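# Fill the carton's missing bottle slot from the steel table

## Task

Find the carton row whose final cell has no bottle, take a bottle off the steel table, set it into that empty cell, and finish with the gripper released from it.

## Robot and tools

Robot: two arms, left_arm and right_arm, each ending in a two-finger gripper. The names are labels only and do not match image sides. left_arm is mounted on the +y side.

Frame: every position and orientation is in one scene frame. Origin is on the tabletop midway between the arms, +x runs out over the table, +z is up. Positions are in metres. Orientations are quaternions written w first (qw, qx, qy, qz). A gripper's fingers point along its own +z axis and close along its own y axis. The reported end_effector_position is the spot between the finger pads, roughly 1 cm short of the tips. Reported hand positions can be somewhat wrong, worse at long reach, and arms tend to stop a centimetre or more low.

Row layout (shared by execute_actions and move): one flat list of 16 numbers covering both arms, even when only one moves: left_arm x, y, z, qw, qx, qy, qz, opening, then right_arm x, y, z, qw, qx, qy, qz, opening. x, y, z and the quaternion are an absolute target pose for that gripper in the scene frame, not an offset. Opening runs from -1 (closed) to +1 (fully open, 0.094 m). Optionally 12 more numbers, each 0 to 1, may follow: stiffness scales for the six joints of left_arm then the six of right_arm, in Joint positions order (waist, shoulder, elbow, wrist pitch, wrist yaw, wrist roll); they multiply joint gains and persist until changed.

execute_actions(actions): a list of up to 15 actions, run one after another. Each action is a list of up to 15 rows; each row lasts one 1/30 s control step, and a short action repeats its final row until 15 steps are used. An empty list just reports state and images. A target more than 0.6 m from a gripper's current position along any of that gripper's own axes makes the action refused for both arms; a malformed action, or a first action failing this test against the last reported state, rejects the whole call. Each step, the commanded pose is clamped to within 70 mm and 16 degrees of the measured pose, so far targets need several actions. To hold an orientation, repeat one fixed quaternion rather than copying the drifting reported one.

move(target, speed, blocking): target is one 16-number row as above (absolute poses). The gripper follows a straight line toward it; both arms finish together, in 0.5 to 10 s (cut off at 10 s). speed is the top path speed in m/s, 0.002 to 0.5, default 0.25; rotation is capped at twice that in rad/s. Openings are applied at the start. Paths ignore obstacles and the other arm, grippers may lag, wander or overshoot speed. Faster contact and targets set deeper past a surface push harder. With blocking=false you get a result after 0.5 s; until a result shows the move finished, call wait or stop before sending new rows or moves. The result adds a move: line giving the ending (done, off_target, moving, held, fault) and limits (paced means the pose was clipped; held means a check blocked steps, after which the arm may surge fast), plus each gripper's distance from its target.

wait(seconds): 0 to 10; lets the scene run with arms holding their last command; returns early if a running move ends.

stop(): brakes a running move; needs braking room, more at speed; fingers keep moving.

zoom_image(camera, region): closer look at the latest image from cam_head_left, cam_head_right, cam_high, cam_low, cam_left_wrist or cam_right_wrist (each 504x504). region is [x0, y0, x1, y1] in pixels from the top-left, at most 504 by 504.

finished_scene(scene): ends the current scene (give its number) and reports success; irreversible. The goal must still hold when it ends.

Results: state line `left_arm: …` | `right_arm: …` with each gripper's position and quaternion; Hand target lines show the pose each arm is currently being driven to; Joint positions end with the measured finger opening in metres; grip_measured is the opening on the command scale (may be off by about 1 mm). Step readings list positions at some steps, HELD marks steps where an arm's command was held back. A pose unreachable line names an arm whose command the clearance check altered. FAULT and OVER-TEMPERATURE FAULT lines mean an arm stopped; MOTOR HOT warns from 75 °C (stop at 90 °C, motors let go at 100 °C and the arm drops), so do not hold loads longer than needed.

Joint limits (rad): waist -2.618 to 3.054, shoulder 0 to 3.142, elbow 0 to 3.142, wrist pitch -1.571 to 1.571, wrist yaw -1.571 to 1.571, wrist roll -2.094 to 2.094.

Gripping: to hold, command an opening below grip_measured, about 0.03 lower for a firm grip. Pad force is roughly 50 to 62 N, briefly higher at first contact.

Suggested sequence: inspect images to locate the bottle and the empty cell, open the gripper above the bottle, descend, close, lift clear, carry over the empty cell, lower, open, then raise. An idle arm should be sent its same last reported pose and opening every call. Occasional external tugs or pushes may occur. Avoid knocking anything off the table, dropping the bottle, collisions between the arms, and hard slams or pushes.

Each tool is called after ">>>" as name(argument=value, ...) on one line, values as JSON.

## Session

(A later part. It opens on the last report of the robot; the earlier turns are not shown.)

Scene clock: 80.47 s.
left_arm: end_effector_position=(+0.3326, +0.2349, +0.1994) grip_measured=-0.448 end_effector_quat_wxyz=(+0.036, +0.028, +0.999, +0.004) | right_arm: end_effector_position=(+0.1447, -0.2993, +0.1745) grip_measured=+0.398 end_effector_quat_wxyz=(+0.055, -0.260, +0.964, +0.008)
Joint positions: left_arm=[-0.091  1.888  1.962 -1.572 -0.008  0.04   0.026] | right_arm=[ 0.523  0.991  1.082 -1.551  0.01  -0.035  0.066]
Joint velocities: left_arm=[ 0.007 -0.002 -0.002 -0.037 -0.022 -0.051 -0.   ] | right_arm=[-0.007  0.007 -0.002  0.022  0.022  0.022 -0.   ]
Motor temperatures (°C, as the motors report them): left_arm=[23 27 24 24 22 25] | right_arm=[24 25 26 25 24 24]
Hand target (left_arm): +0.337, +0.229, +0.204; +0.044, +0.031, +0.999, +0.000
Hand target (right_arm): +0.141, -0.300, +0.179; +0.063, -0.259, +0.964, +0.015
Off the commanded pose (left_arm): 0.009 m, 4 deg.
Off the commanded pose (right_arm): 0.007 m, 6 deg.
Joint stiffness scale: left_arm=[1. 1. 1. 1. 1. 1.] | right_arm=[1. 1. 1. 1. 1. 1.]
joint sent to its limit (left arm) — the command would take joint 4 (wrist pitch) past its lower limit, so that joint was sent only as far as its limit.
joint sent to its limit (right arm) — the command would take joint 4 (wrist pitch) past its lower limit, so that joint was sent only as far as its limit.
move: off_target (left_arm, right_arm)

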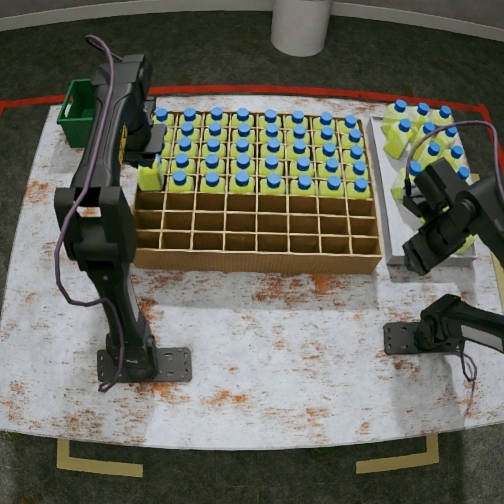

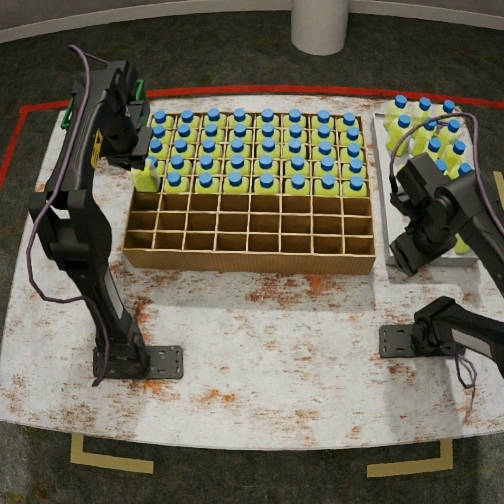

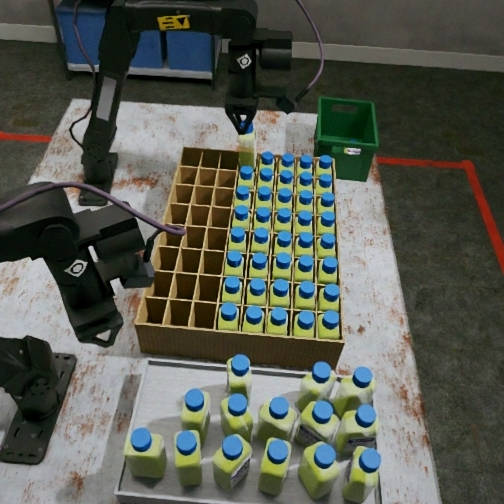

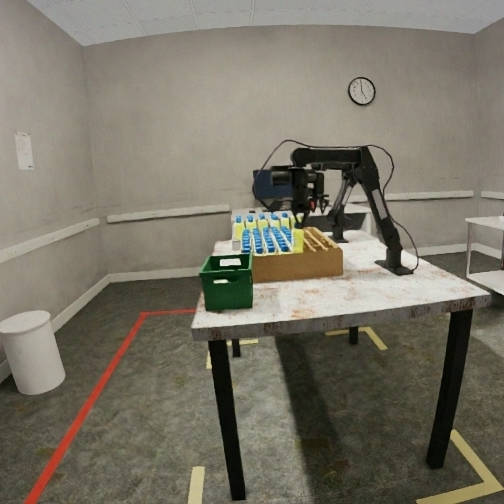

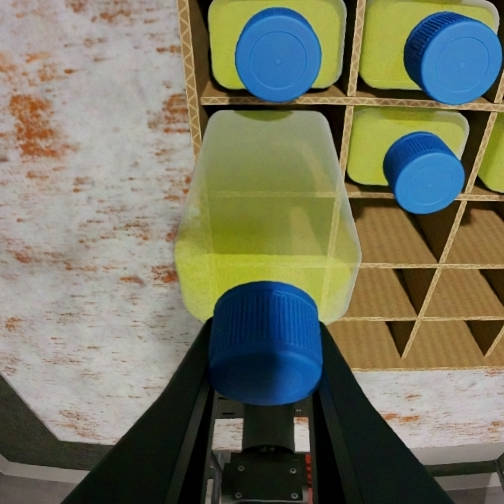

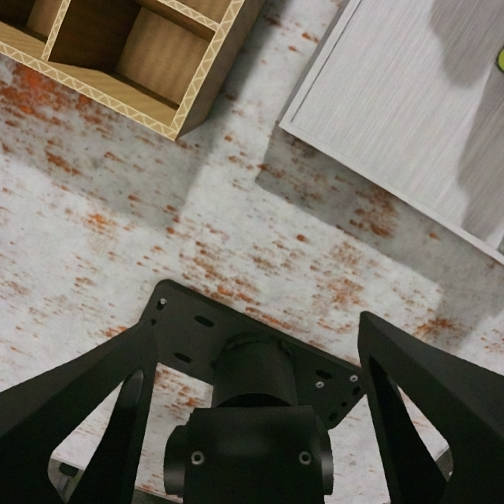

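>>> move(target=[0.3375, 0.2272, 0.204, 0, 0.0305, 0.9995, 0, -0.52, 0.14, -0.30, 0.18, 0, -0.2588, 0.9659, 0, 0.4], speed=0.03)

>>> zoom_image(camera="cam_left_wrist", region=[150, 40, 400, 290])

Scene clock: 83.77 s.
left_arm: end_effector_position=(+0.3326, +0.2326, +0.1994) grip_measured=-0.448 end_effector_quat_wxyz=(+0.036, +0.029, +0.999, +0.004) | right_arm: end_effector_position=(+0.1447, -0.2993, +0.1745) grip_measured=+0.398 end_effector_quat_wxyz=(+0.055, -0.260, +0.964, +0.008)
Joint positions: left_arm=[-0.097  1.888  1.962 -1.572 -0.007  0.035  0.026] | right_arm=[ 0.523  0.991  1.082 -1.551  0.01  -0.035  0.066]
Joint velocities: left_arm=[ 0.012 -0.012  0.007  0.037  0.007 -0.022 -0.001] | right_arm=[-0.012 -0.007 -0.002 -0.051 -0.051  0.022 -0.   ]
Motor temperatures (°C, as the motors report them): left_arm=[23 27 24 24 22 25] | right_arm=[24 24 26 25 24 24]
Hand target (left_arm): +0.337, +0.227, +0.204; +0.044, +0.031, +0.999, -0.000
Hand target (right_arm): +0.141, -0.300, +0.179; +0.063, -0.259, +0.964, +0.015
Off the commanded pose (left_arm): 0.009 m, 4 deg.
Off the commanded pose (right_arm): 0.007 m, 6 deg.
Joint stiffness scale: left_arm=[1. 1. 1. 1. 1. 1.] | right_arm=[1. 1. 1. 1. 1. 1.]
joint sent to its limit (left arm) — the command would take joint 4 (wrist pitch) past its lower limit, so that joint was sent only as far as its limit.
joint sent to its limit (right arm) — the command would take joint 4 (wrist pitch) past its lower limit, so that joint was sent only as far as its limit.
move: off_target (left_arm, right_arm)

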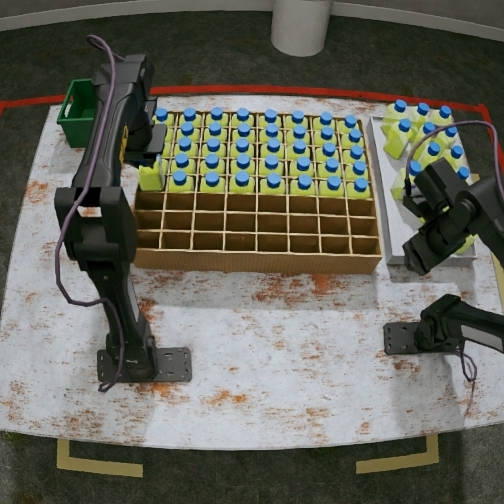

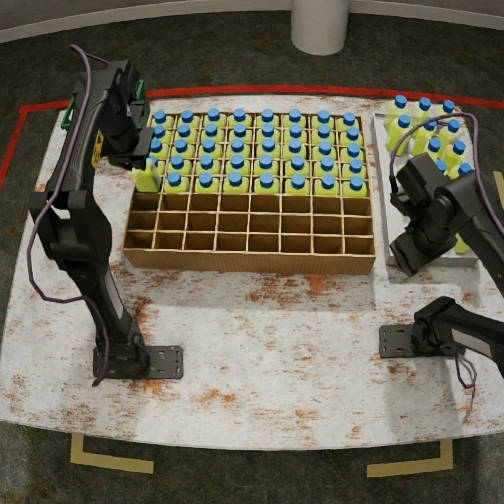

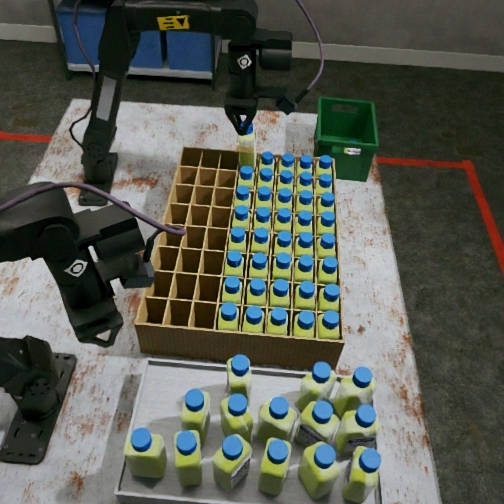

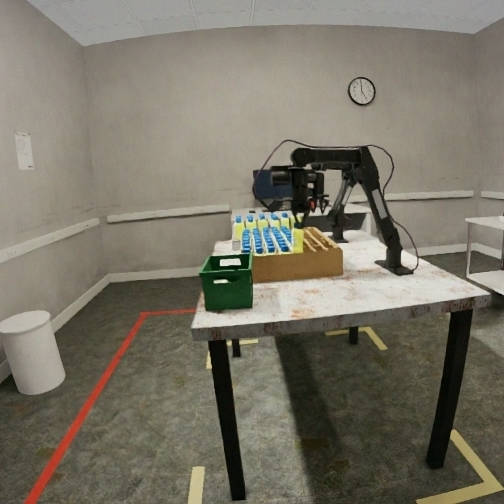

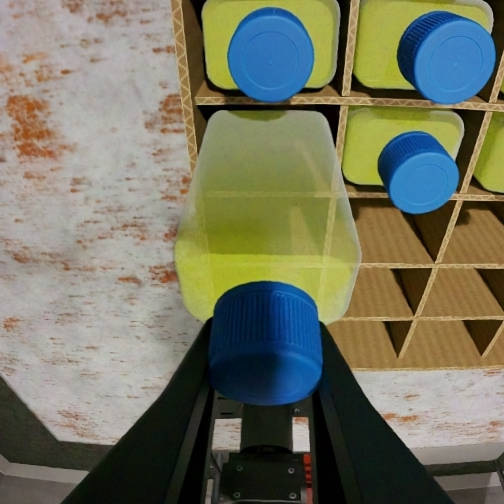

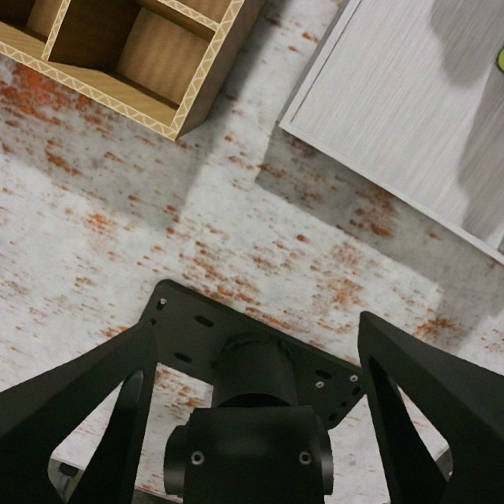

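Region (150, 40, 400, 290) of cam_left_wrist's 504x504 image, scaled by 2.016, with more detail than that image has.

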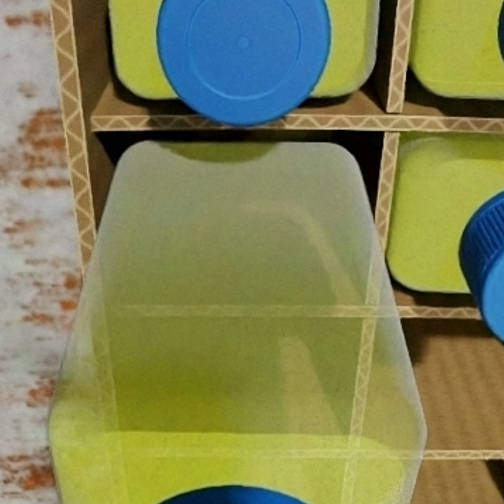

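>>> move(target=[0.345, 0.2326, 0.165, 0, 0.0305, 0.9995, 0, -0.52, 0.14, -0.30, 0.18, 0, -0.2588, 0.9659, 0, 0.4], speed=0.04)

>>> zoom_image(camera="cam_left_wrist", region=[150, 40, 400, 290])

>>> zoom_image(camera="cam_head_right", region=[100, 110, 240, 230])

Scene clock: 86.57 s.
left_arm: end_effector_position=(+0.3432, +0.2323, +0.1668) grip_measured=-0.448 end_effector_quat_wxyz=(-0.002, +0.029, +1.000, +0.003) | right_arm: end_effector_position=(+0.1447, -0.2993, +0.1745) grip_measured=+0.398 end_effector_quat_wxyz=(+0.055, -0.260, +0.964, +0.008)
Joint positions: left_arm=[-0.097  1.983  1.962 -1.554 -0.007  0.036  0.026] | right_arm=[ 0.523  0.991  1.082 -1.551  0.01  -0.035  0.066]
Joint velocities: left_arm=[-0.002  0.017  0.007 -0.037  0.007 -0.022  0.001] | right_arm=[-0.012  0.002  0.002 -0.007 -0.037  0.037 -0.001]
Motor temperatures (°C, as the motors report them): left_arm=[23 27 24 24 22 25] | right_arm=[24 24 26 25 24 24]
Hand target (left_arm): +0.346, +0.233, +0.165; -0.000, +0.031, +1.000, +0.000
Hand target (right_arm): +0.141, -0.300, +0.179; +0.063, -0.259, +0.964, +0.015
Off the commanded pose (left_arm): 0.003 m, 0 deg.
Off the commanded pose (right_arm): 0.007 m, 6 deg.
Joint stiffness scale: left_arm=[1. 1. 1. 1. 1. 1.] | right_arm=[1. 1. 1. 1. 1. 1.]
joint sent to its limit (right arm) — the command would take joint 4 (wrist pitch) past its lower limit, so that joint was sent only as far as its limit.
move: off_target (right_arm)

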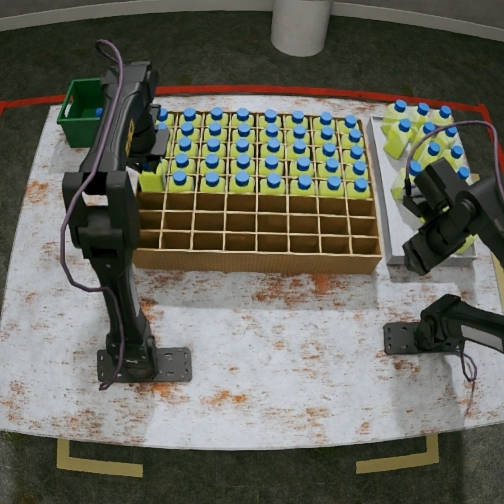

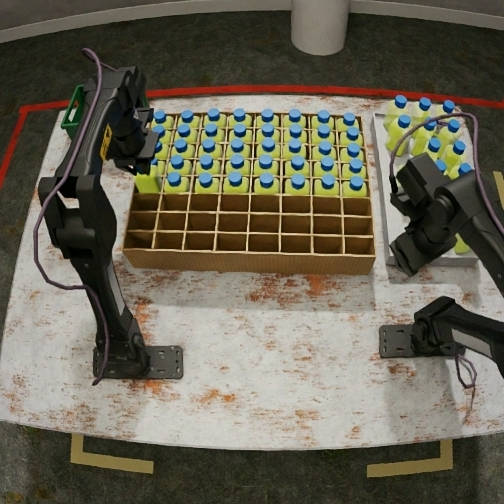

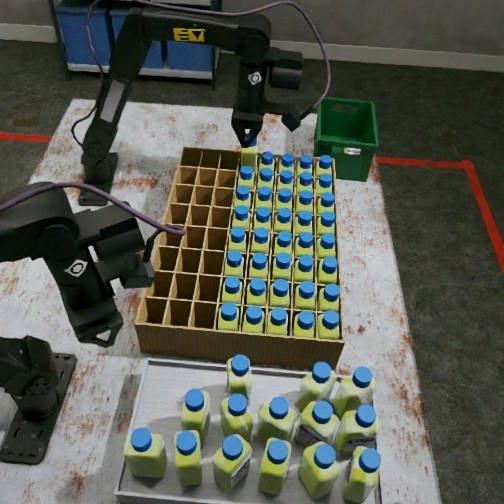

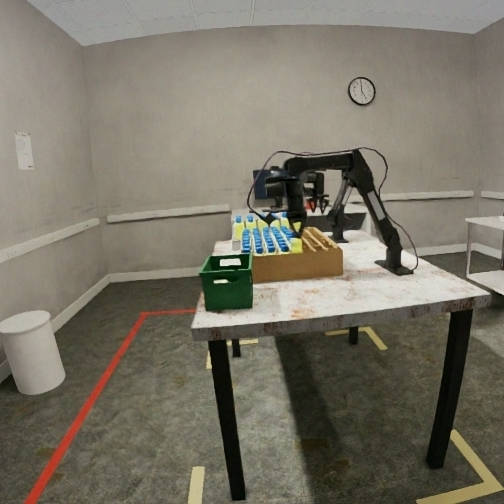

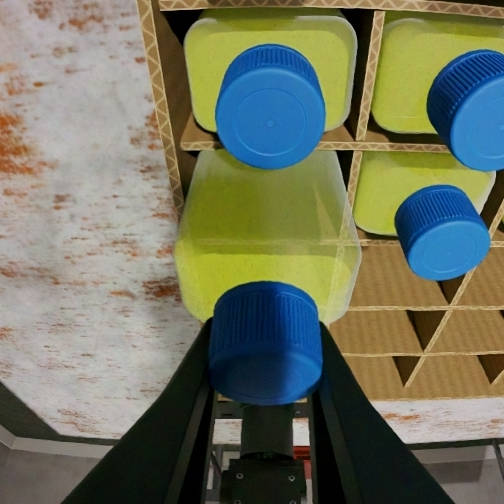

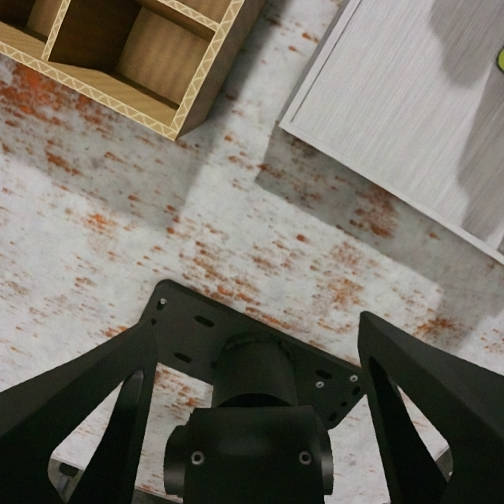

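Region (150, 40, 400, 290) of cam_left_wrist's 504x504 image, scaled by 2.016, with more detail than that image has.

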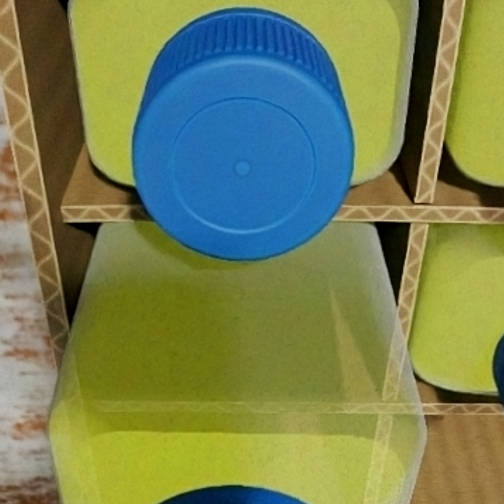

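Region (100, 110, 240, 230) of cam_head_right's 504x504 image, scaled by 3.600, with more detail than that image has; it fills the top 432 rows of this view, and the rest is white.

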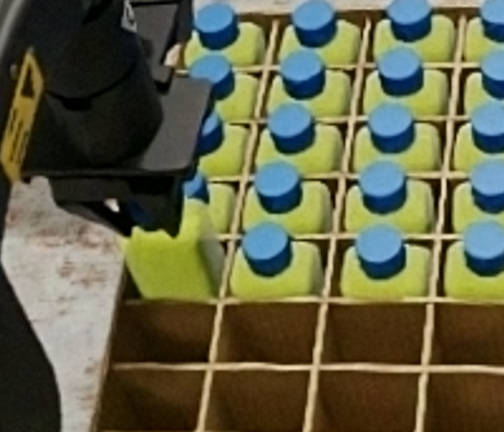

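>>> move(target=[0.342, 0.2326, 0.117, 0, 0.0305, 0.9995, 0, -0.52, 0.14, -0.30, 0.18, 0, -0.2588, 0.9659, 0, 0.4], speed=0.05)

>>> zoom_image(camera="cam_high", region=[170, 90, 310, 210])

>>> zoom_image(camera="cam_low", region=[230, 190, 330, 270])

Scene clock: 88.63 s.
left_arm: end_effector_position=(+0.3419, +0.2323, +0.1194) grip_measured=-0.448 end_effector_quat_wxyz=(-0.008, +0.029, +1.000, +0.003) | right_arm: end_effector_position=(+0.1447, -0.2993, +0.1745) grip_measured=+0.398 end_effector_quat_wxyz=(+0.055, -0.260, +0.964, +0.008)
Joint positions: left_arm=[-0.097  1.964  1.745 -1.367 -0.007  0.036  0.026] | right_arm=[ 0.523  0.991  1.082 -1.551  0.01  -0.035  0.066]
Joint velocities: left_arm=[-0.027  0.007  0.002 -0.051 -0.022  0.022 -0.001] | right_arm=[ 0.002  0.017  0.007 -0.022  0.081 -0.022 -0.001]
Motor temperatures (°C, as the motors report them): left_arm=[23 27 24 24 22 25] | right_arm=[24 24 26 25 24 24]
Hand target (left_arm): +0.343, +0.233, +0.117; -0.000, +0.030, +1.000, +0.000
Hand target (right_arm): +0.141, -0.300, +0.179; +0.063, -0.259, +0.964, +0.015
Off the commanded pose (left_arm): 0.002 m, 1 deg.
Off the commanded pose (right_arm): 0.007 m, 6 deg.
Joint stiffness scale: left_arm=[1. 1. 1. 1. 1. 1.] | right_arm=[1. 1. 1. 1. 1. 1.]
joint sent to its limit (right arm) — the command would take joint 4 (wrist pitch) past its lower limit, so that joint was sent only as far as its limit.
move: off_target (right_arm)

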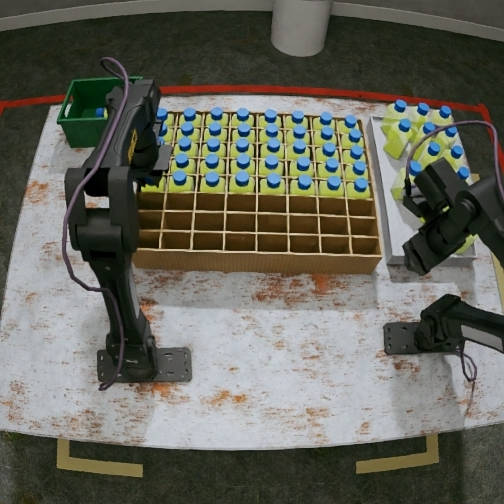

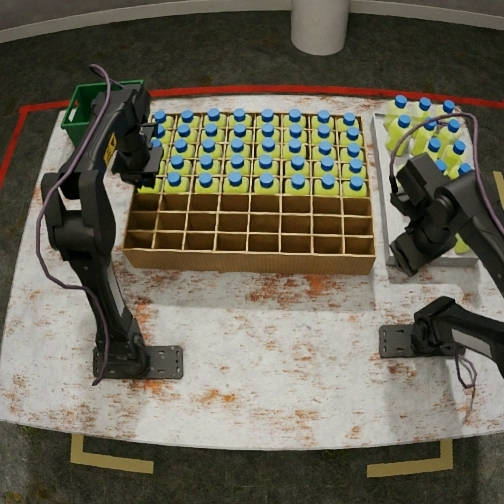

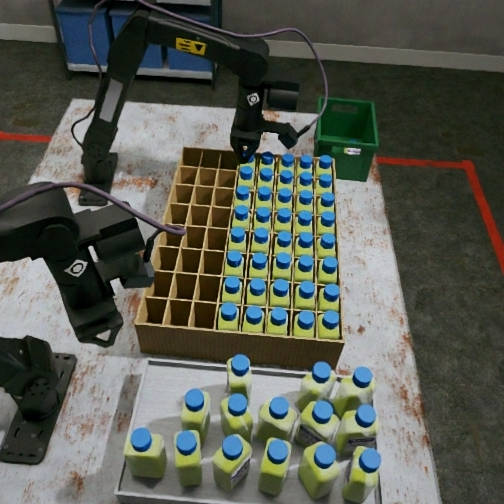

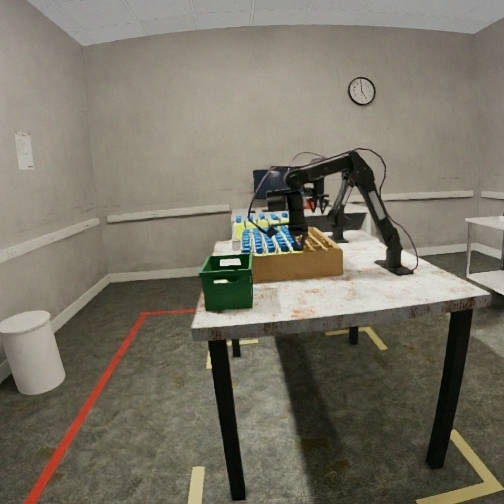

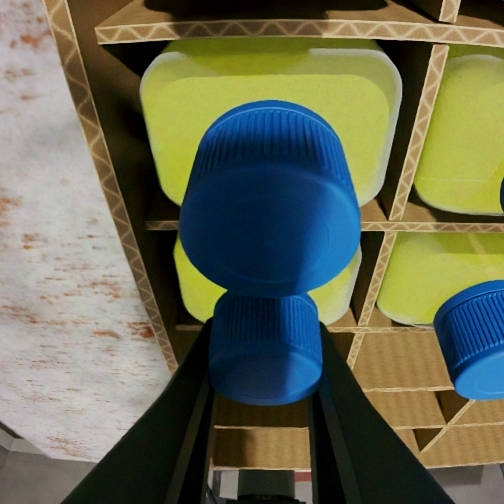

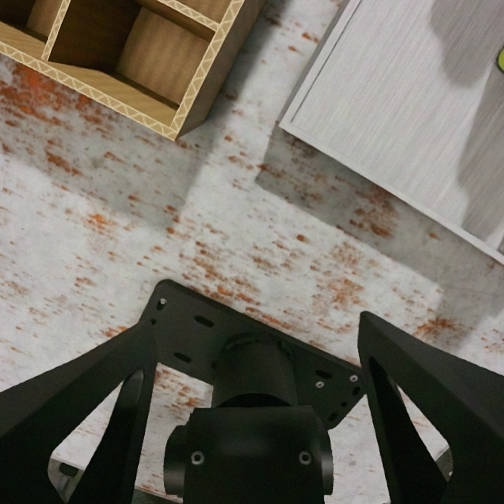

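Region (170, 90, 310, 210) of cam_high's 504x504 image, scaled by 3.600, with more detail than that image has; it fills the top 432 rows of this view, and the rest is white.

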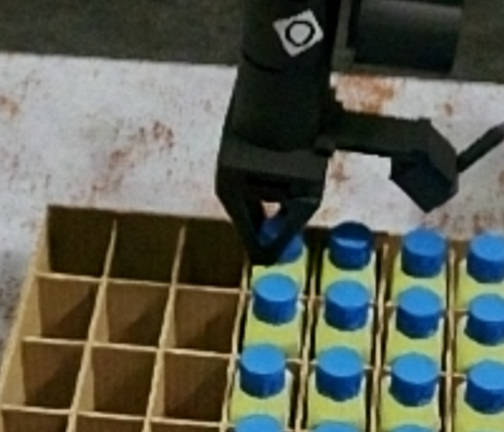

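Region (230, 190, 330, 270) of cam_low's 504x504 image, scaled by 5.040, with more detail than that image has; it fills the top 403 rows of this view, and the rest is white.

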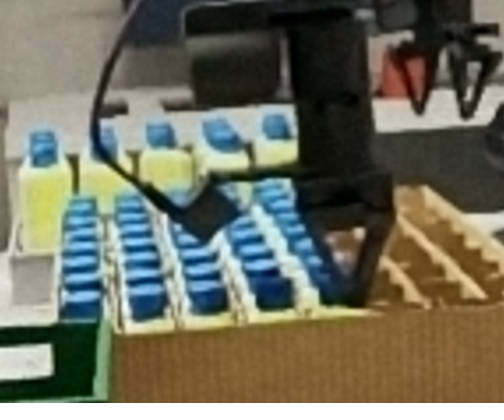

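>>> move(target=[0.342, 0.2326, 0.1125, 0, 0.0305, 0.9995, 0, -0.52, 0.14, -0.30, 0.18, 0, -0.2588, 0.9659, 0, 0.4], speed=0.02)

>>> zoom_image(camera="cam_high", region=[170, 90, 310, 210])

Scene clock: 92.17 s.
left_arm: end_effector_position=(+0.3410, +0.2324, +0.1189) grip_measured=-0.448 end_effector_quat_wxyz=(-0.003, +0.029, +1.000, +0.003) | right_arm: end_effector_position=(+0.1447, -0.2993, +0.1745) grip_measured=+0.398 end_effector_quat_wxyz=(+0.055, -0.260, +0.964, +0.008)
Joint positions: left_arm=[-0.097  1.951  1.725 -1.351 -0.007  0.036  0.026] | right_arm=[ 0.523  0.991  1.082 -1.551  0.01  -0.035  0.066]
Joint velocities: left_arm=[-0.002  0.002 -0.022 -0.037  0.051  0.066 -0.001] | right_arm=[-0.012 -0.017 -0.002 -0.037 -0.081 -0.081  0.001]
Motor temperatures (°C, as the motors report them): left_arm=[23 27 24 24 22 25] | right_arm=[24 24 26 25 24 24]
Hand target (left_arm): +0.342, +0.233, +0.113; -0.000, +0.030, +1.000, +0.000
Hand target (right_arm): +0.141, -0.300, +0.179; +0.063, -0.259, +0.964, +0.015
Off the commanded pose (left_arm): 0.007 m, 1 deg.
Off the commanded pose (right_arm): 0.007 m, 6 deg.
Joint stiffness scale: left_arm=[1. 1. 1. 1. 1. 1.] | right_arm=[1. 1. 1. 1. 1. 1.]
joint sent to its limit (right arm) — the command would take joint 4 (wrist pitch) past its lower limit, so that joint was sent only as far as its limit.
move: off_target (right_arm)

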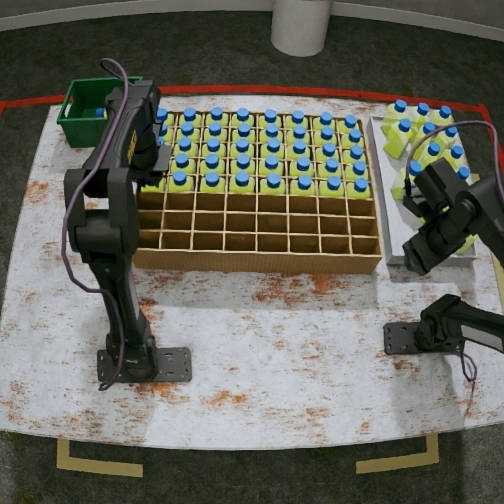

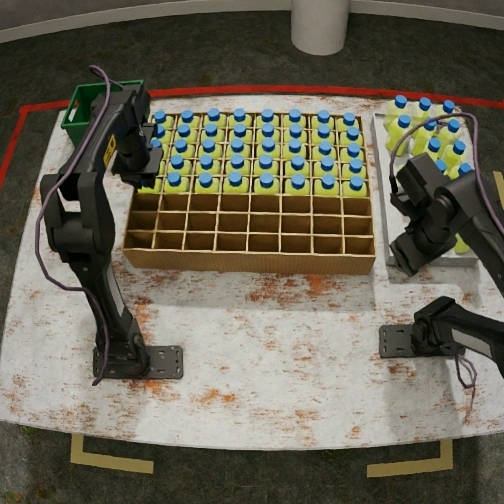

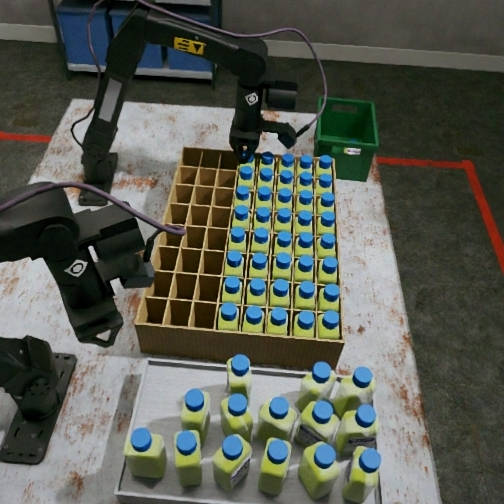

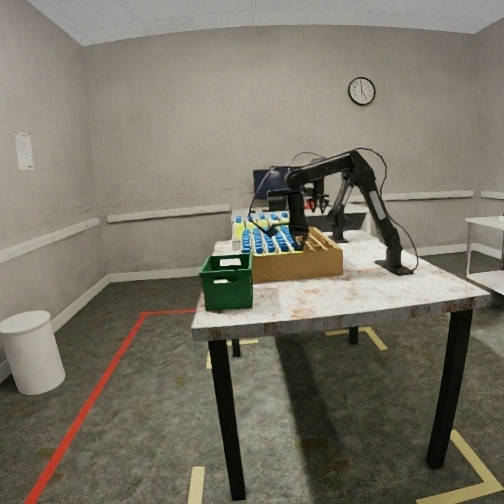

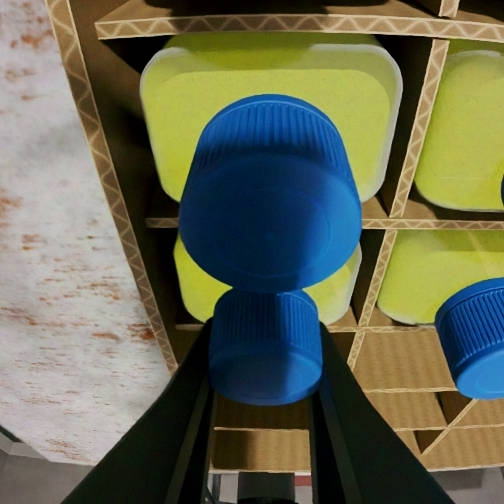

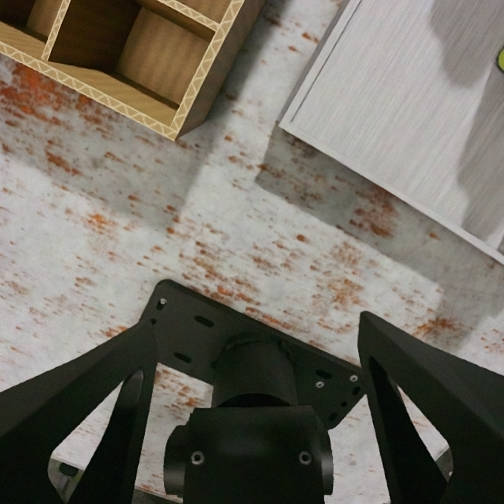

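Region (170, 90, 310, 210) of cam_high's 504x504 image, scaled by 3.600, with more detail than that image has; it fills the top 432 rows of this view, and the rest is white.

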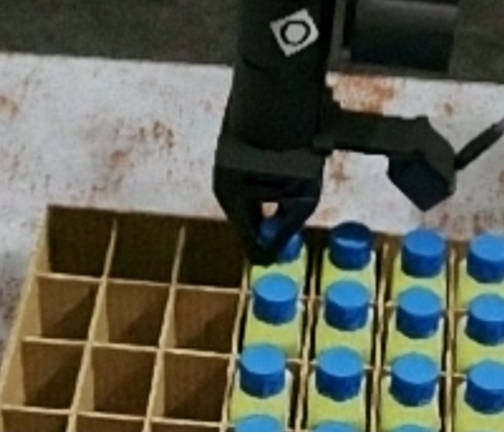

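>>> move(target=[0.341, 0.2326, 0.119, 0, 0.0305, 0.9995, 0, -0.12, 0.14, -0.30, 0.18, 0, -0.2588, 0.9659, 0, 0.4], speed=0.05)

>>> move(target=[0.335, 0.2326, 0.165, 0, 0.0305, 0.9995, 0, -0.12, 0.14, -0.30, 0.18, 0, -0.2588, 0.9659, 0, 0.4], speed=0.15)

Scene clock: 93.93 s.
left_arm: end_effector_position=(+0.3409, +0.2324, +0.1189) grip_measured=-0.122 end_effector_quat_wxyz=(-0.003, +0.029, +1.000, +0.003) | right_arm: end_effector_position=(+0.1447, -0.2993, +0.1745) grip_measured=+0.398 end_effector_quat_wxyz=(+0.055, -0.260, +0.964, +0.008)
Joint positions: left_arm=[-0.097  1.951  1.725 -1.351 -0.007  0.036  0.041] | right_arm=[ 0.523  0.991  1.082 -1.551  0.01  -0.035  0.066]
Joint velocities: left_arm=[-0.007  0.002  0.012  0.007 -0.051 -0.051  0.   ] | right_arm=[-0.007 -0.002  0.012 -0.022 -0.037  0.007  0.001]
Motor temperatures (°C, as the motors report them): left_arm=[23 28 24 24 22 25] | right_arm=[24 24 26 25 24 24]
Hand target (left_arm): +0.341, +0.233, +0.119; -0.000, +0.030, +1.000, +0.000
Hand target (right_arm): +0.141, -0.300, +0.179; +0.063, -0.259, +0.964, +0.015
Off the commanded pose (left_arm): 0.000 m, 1 deg.
Off the commanded pose (right_arm): 0.007 m, 6 deg.
Joint stiffness scale: left_arm=[1. 1. 1. 1. 1. 1.] | right_arm=[1. 1. 1. 1. 1. 1.]
joint sent to its limit (right arm) — the command would take joint 4 (wrist pitch) past its lower limit, so that joint was sent only as far as its limit.
move: off_target (right_arm)

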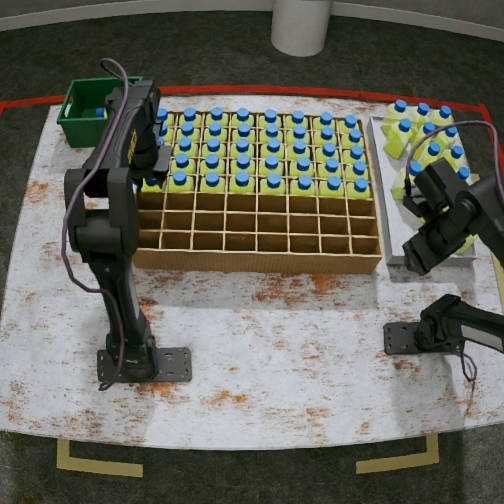

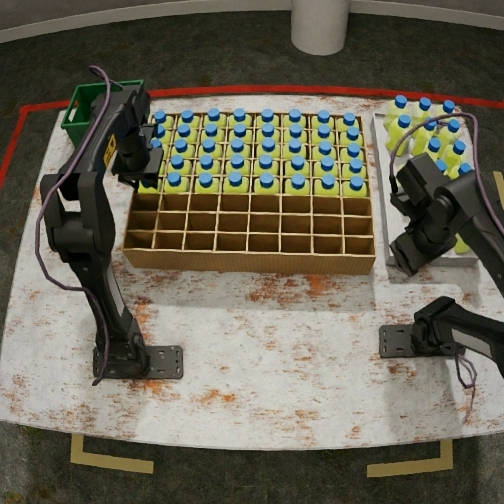

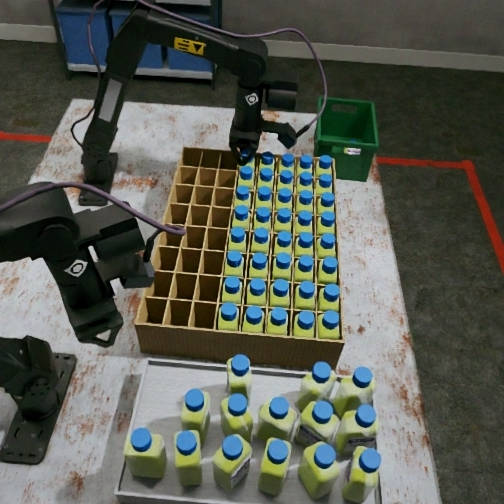

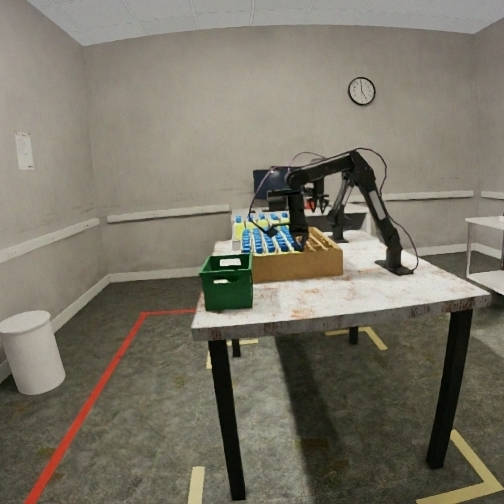

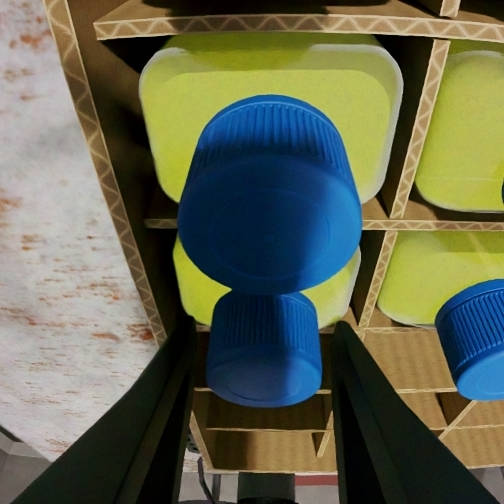

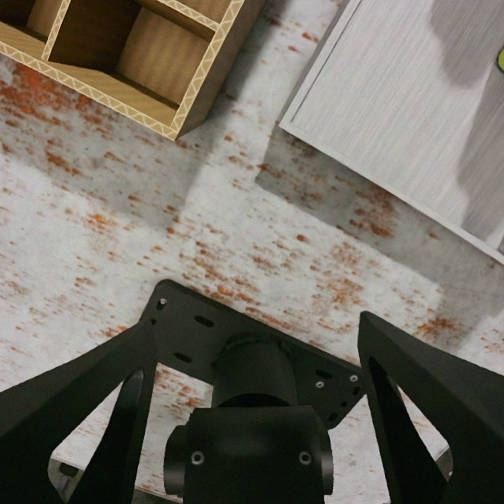

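Scene clock: 94.93 s.
left_arm: end_effector_position=(+0.3333, +0.2325, +0.1570) grip_measured=-0.122 end_effector_quat_wxyz=(-0.008, +0.029, +1.000, +0.003) | right_arm: end_effector_position=(+0.1447, -0.2993, +0.1745) grip_measured=+0.398 end_effector_quat_wxyz=(+0.055, -0.260, +0.964, +0.008)
Joint positions: left_arm=[-0.097  1.943  1.865 -1.509 -0.007  0.036  0.041] | right_arm=[ 0.523  0.991  1.082 -1.551  0.01  -0.035  0.066]
Joint velocities: left_arm=[-0.007  0.002  0.007 -0.022 -0.037  0.037  0.   ] | right_arm=[-0.012 -0.007  0.002 -0.081 -0.022  0.051  0.   ]
Motor temperatures (°C, as the motors report them): left_arm=[23 28 24 24 22 25] | right_arm=[24 24 26 25 24 24]
Hand target (left_arm): +0.334, +0.233, +0.165; +0.000, +0.030, +1.000, +0.000
Hand target (right_arm): +0.141, -0.300, +0.179; +0.063, -0.259, +0.964, +0.015
Off the commanded pose (left_arm): 0.008 m, 1 deg.
Off the commanded pose (right_arm): 0.007 m, 6 deg.
Joint stiffness scale: left_arm=[1. 1. 1. 1. 1. 1.] | right_arm=[1. 1. 1. 1. 1. 1.]
joint sent to its limit (right arm) — the command would take joint 4 (wrist pitch) past its lower limit, so that joint was sent only as far as its limit.
move: off_target (right_arm)

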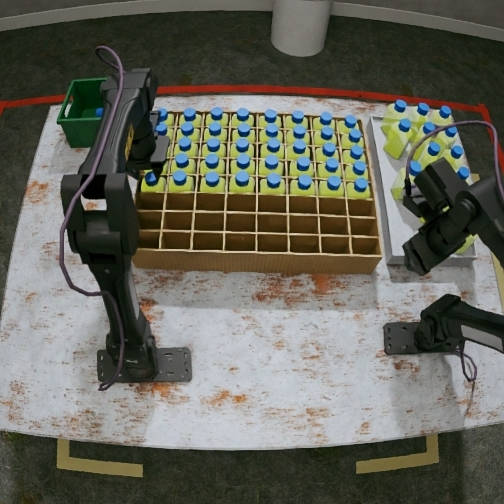

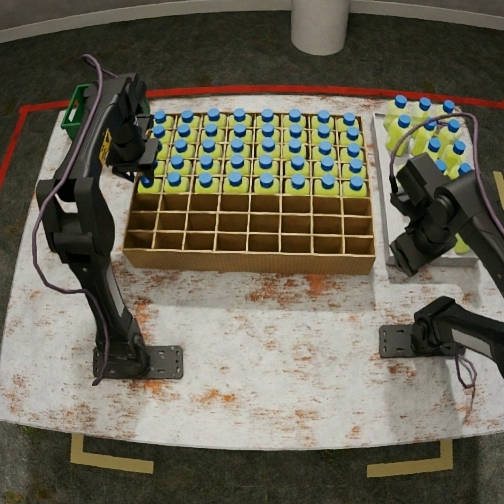

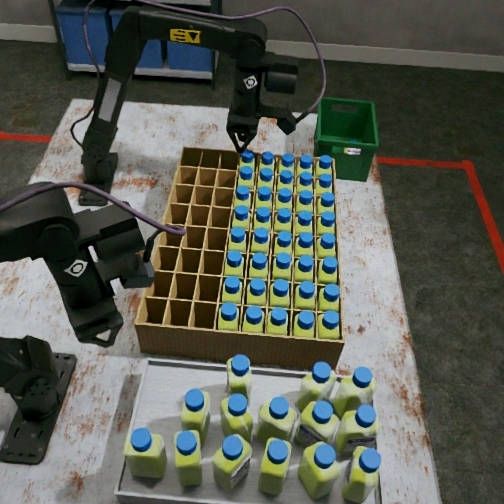

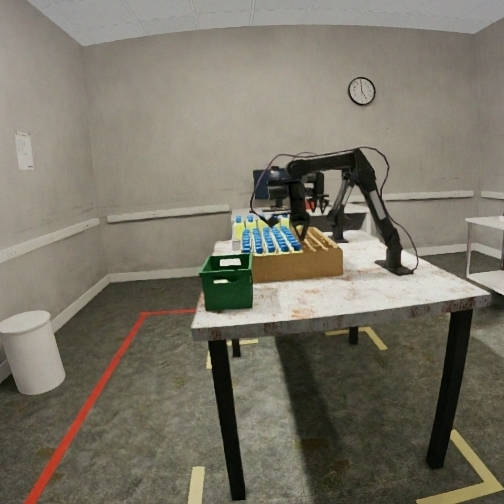

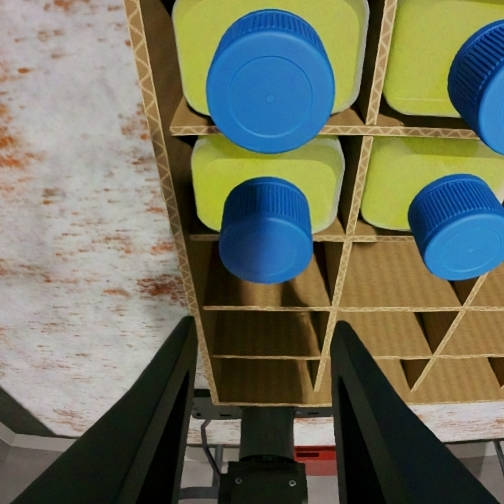

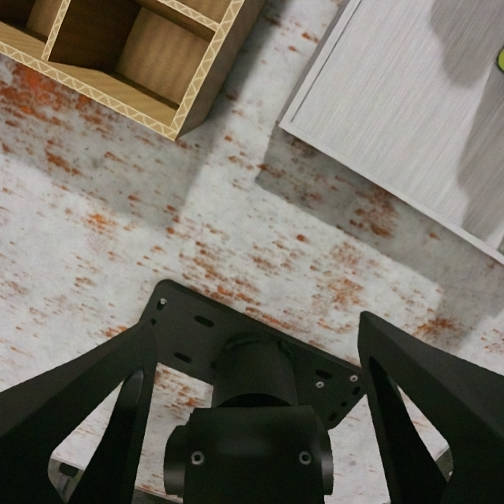

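The bottle is sitting in the cell level with its neighbours, and the gripper has let go.

>>> finished_scene(scene=2)

The scene is finished: the task was done.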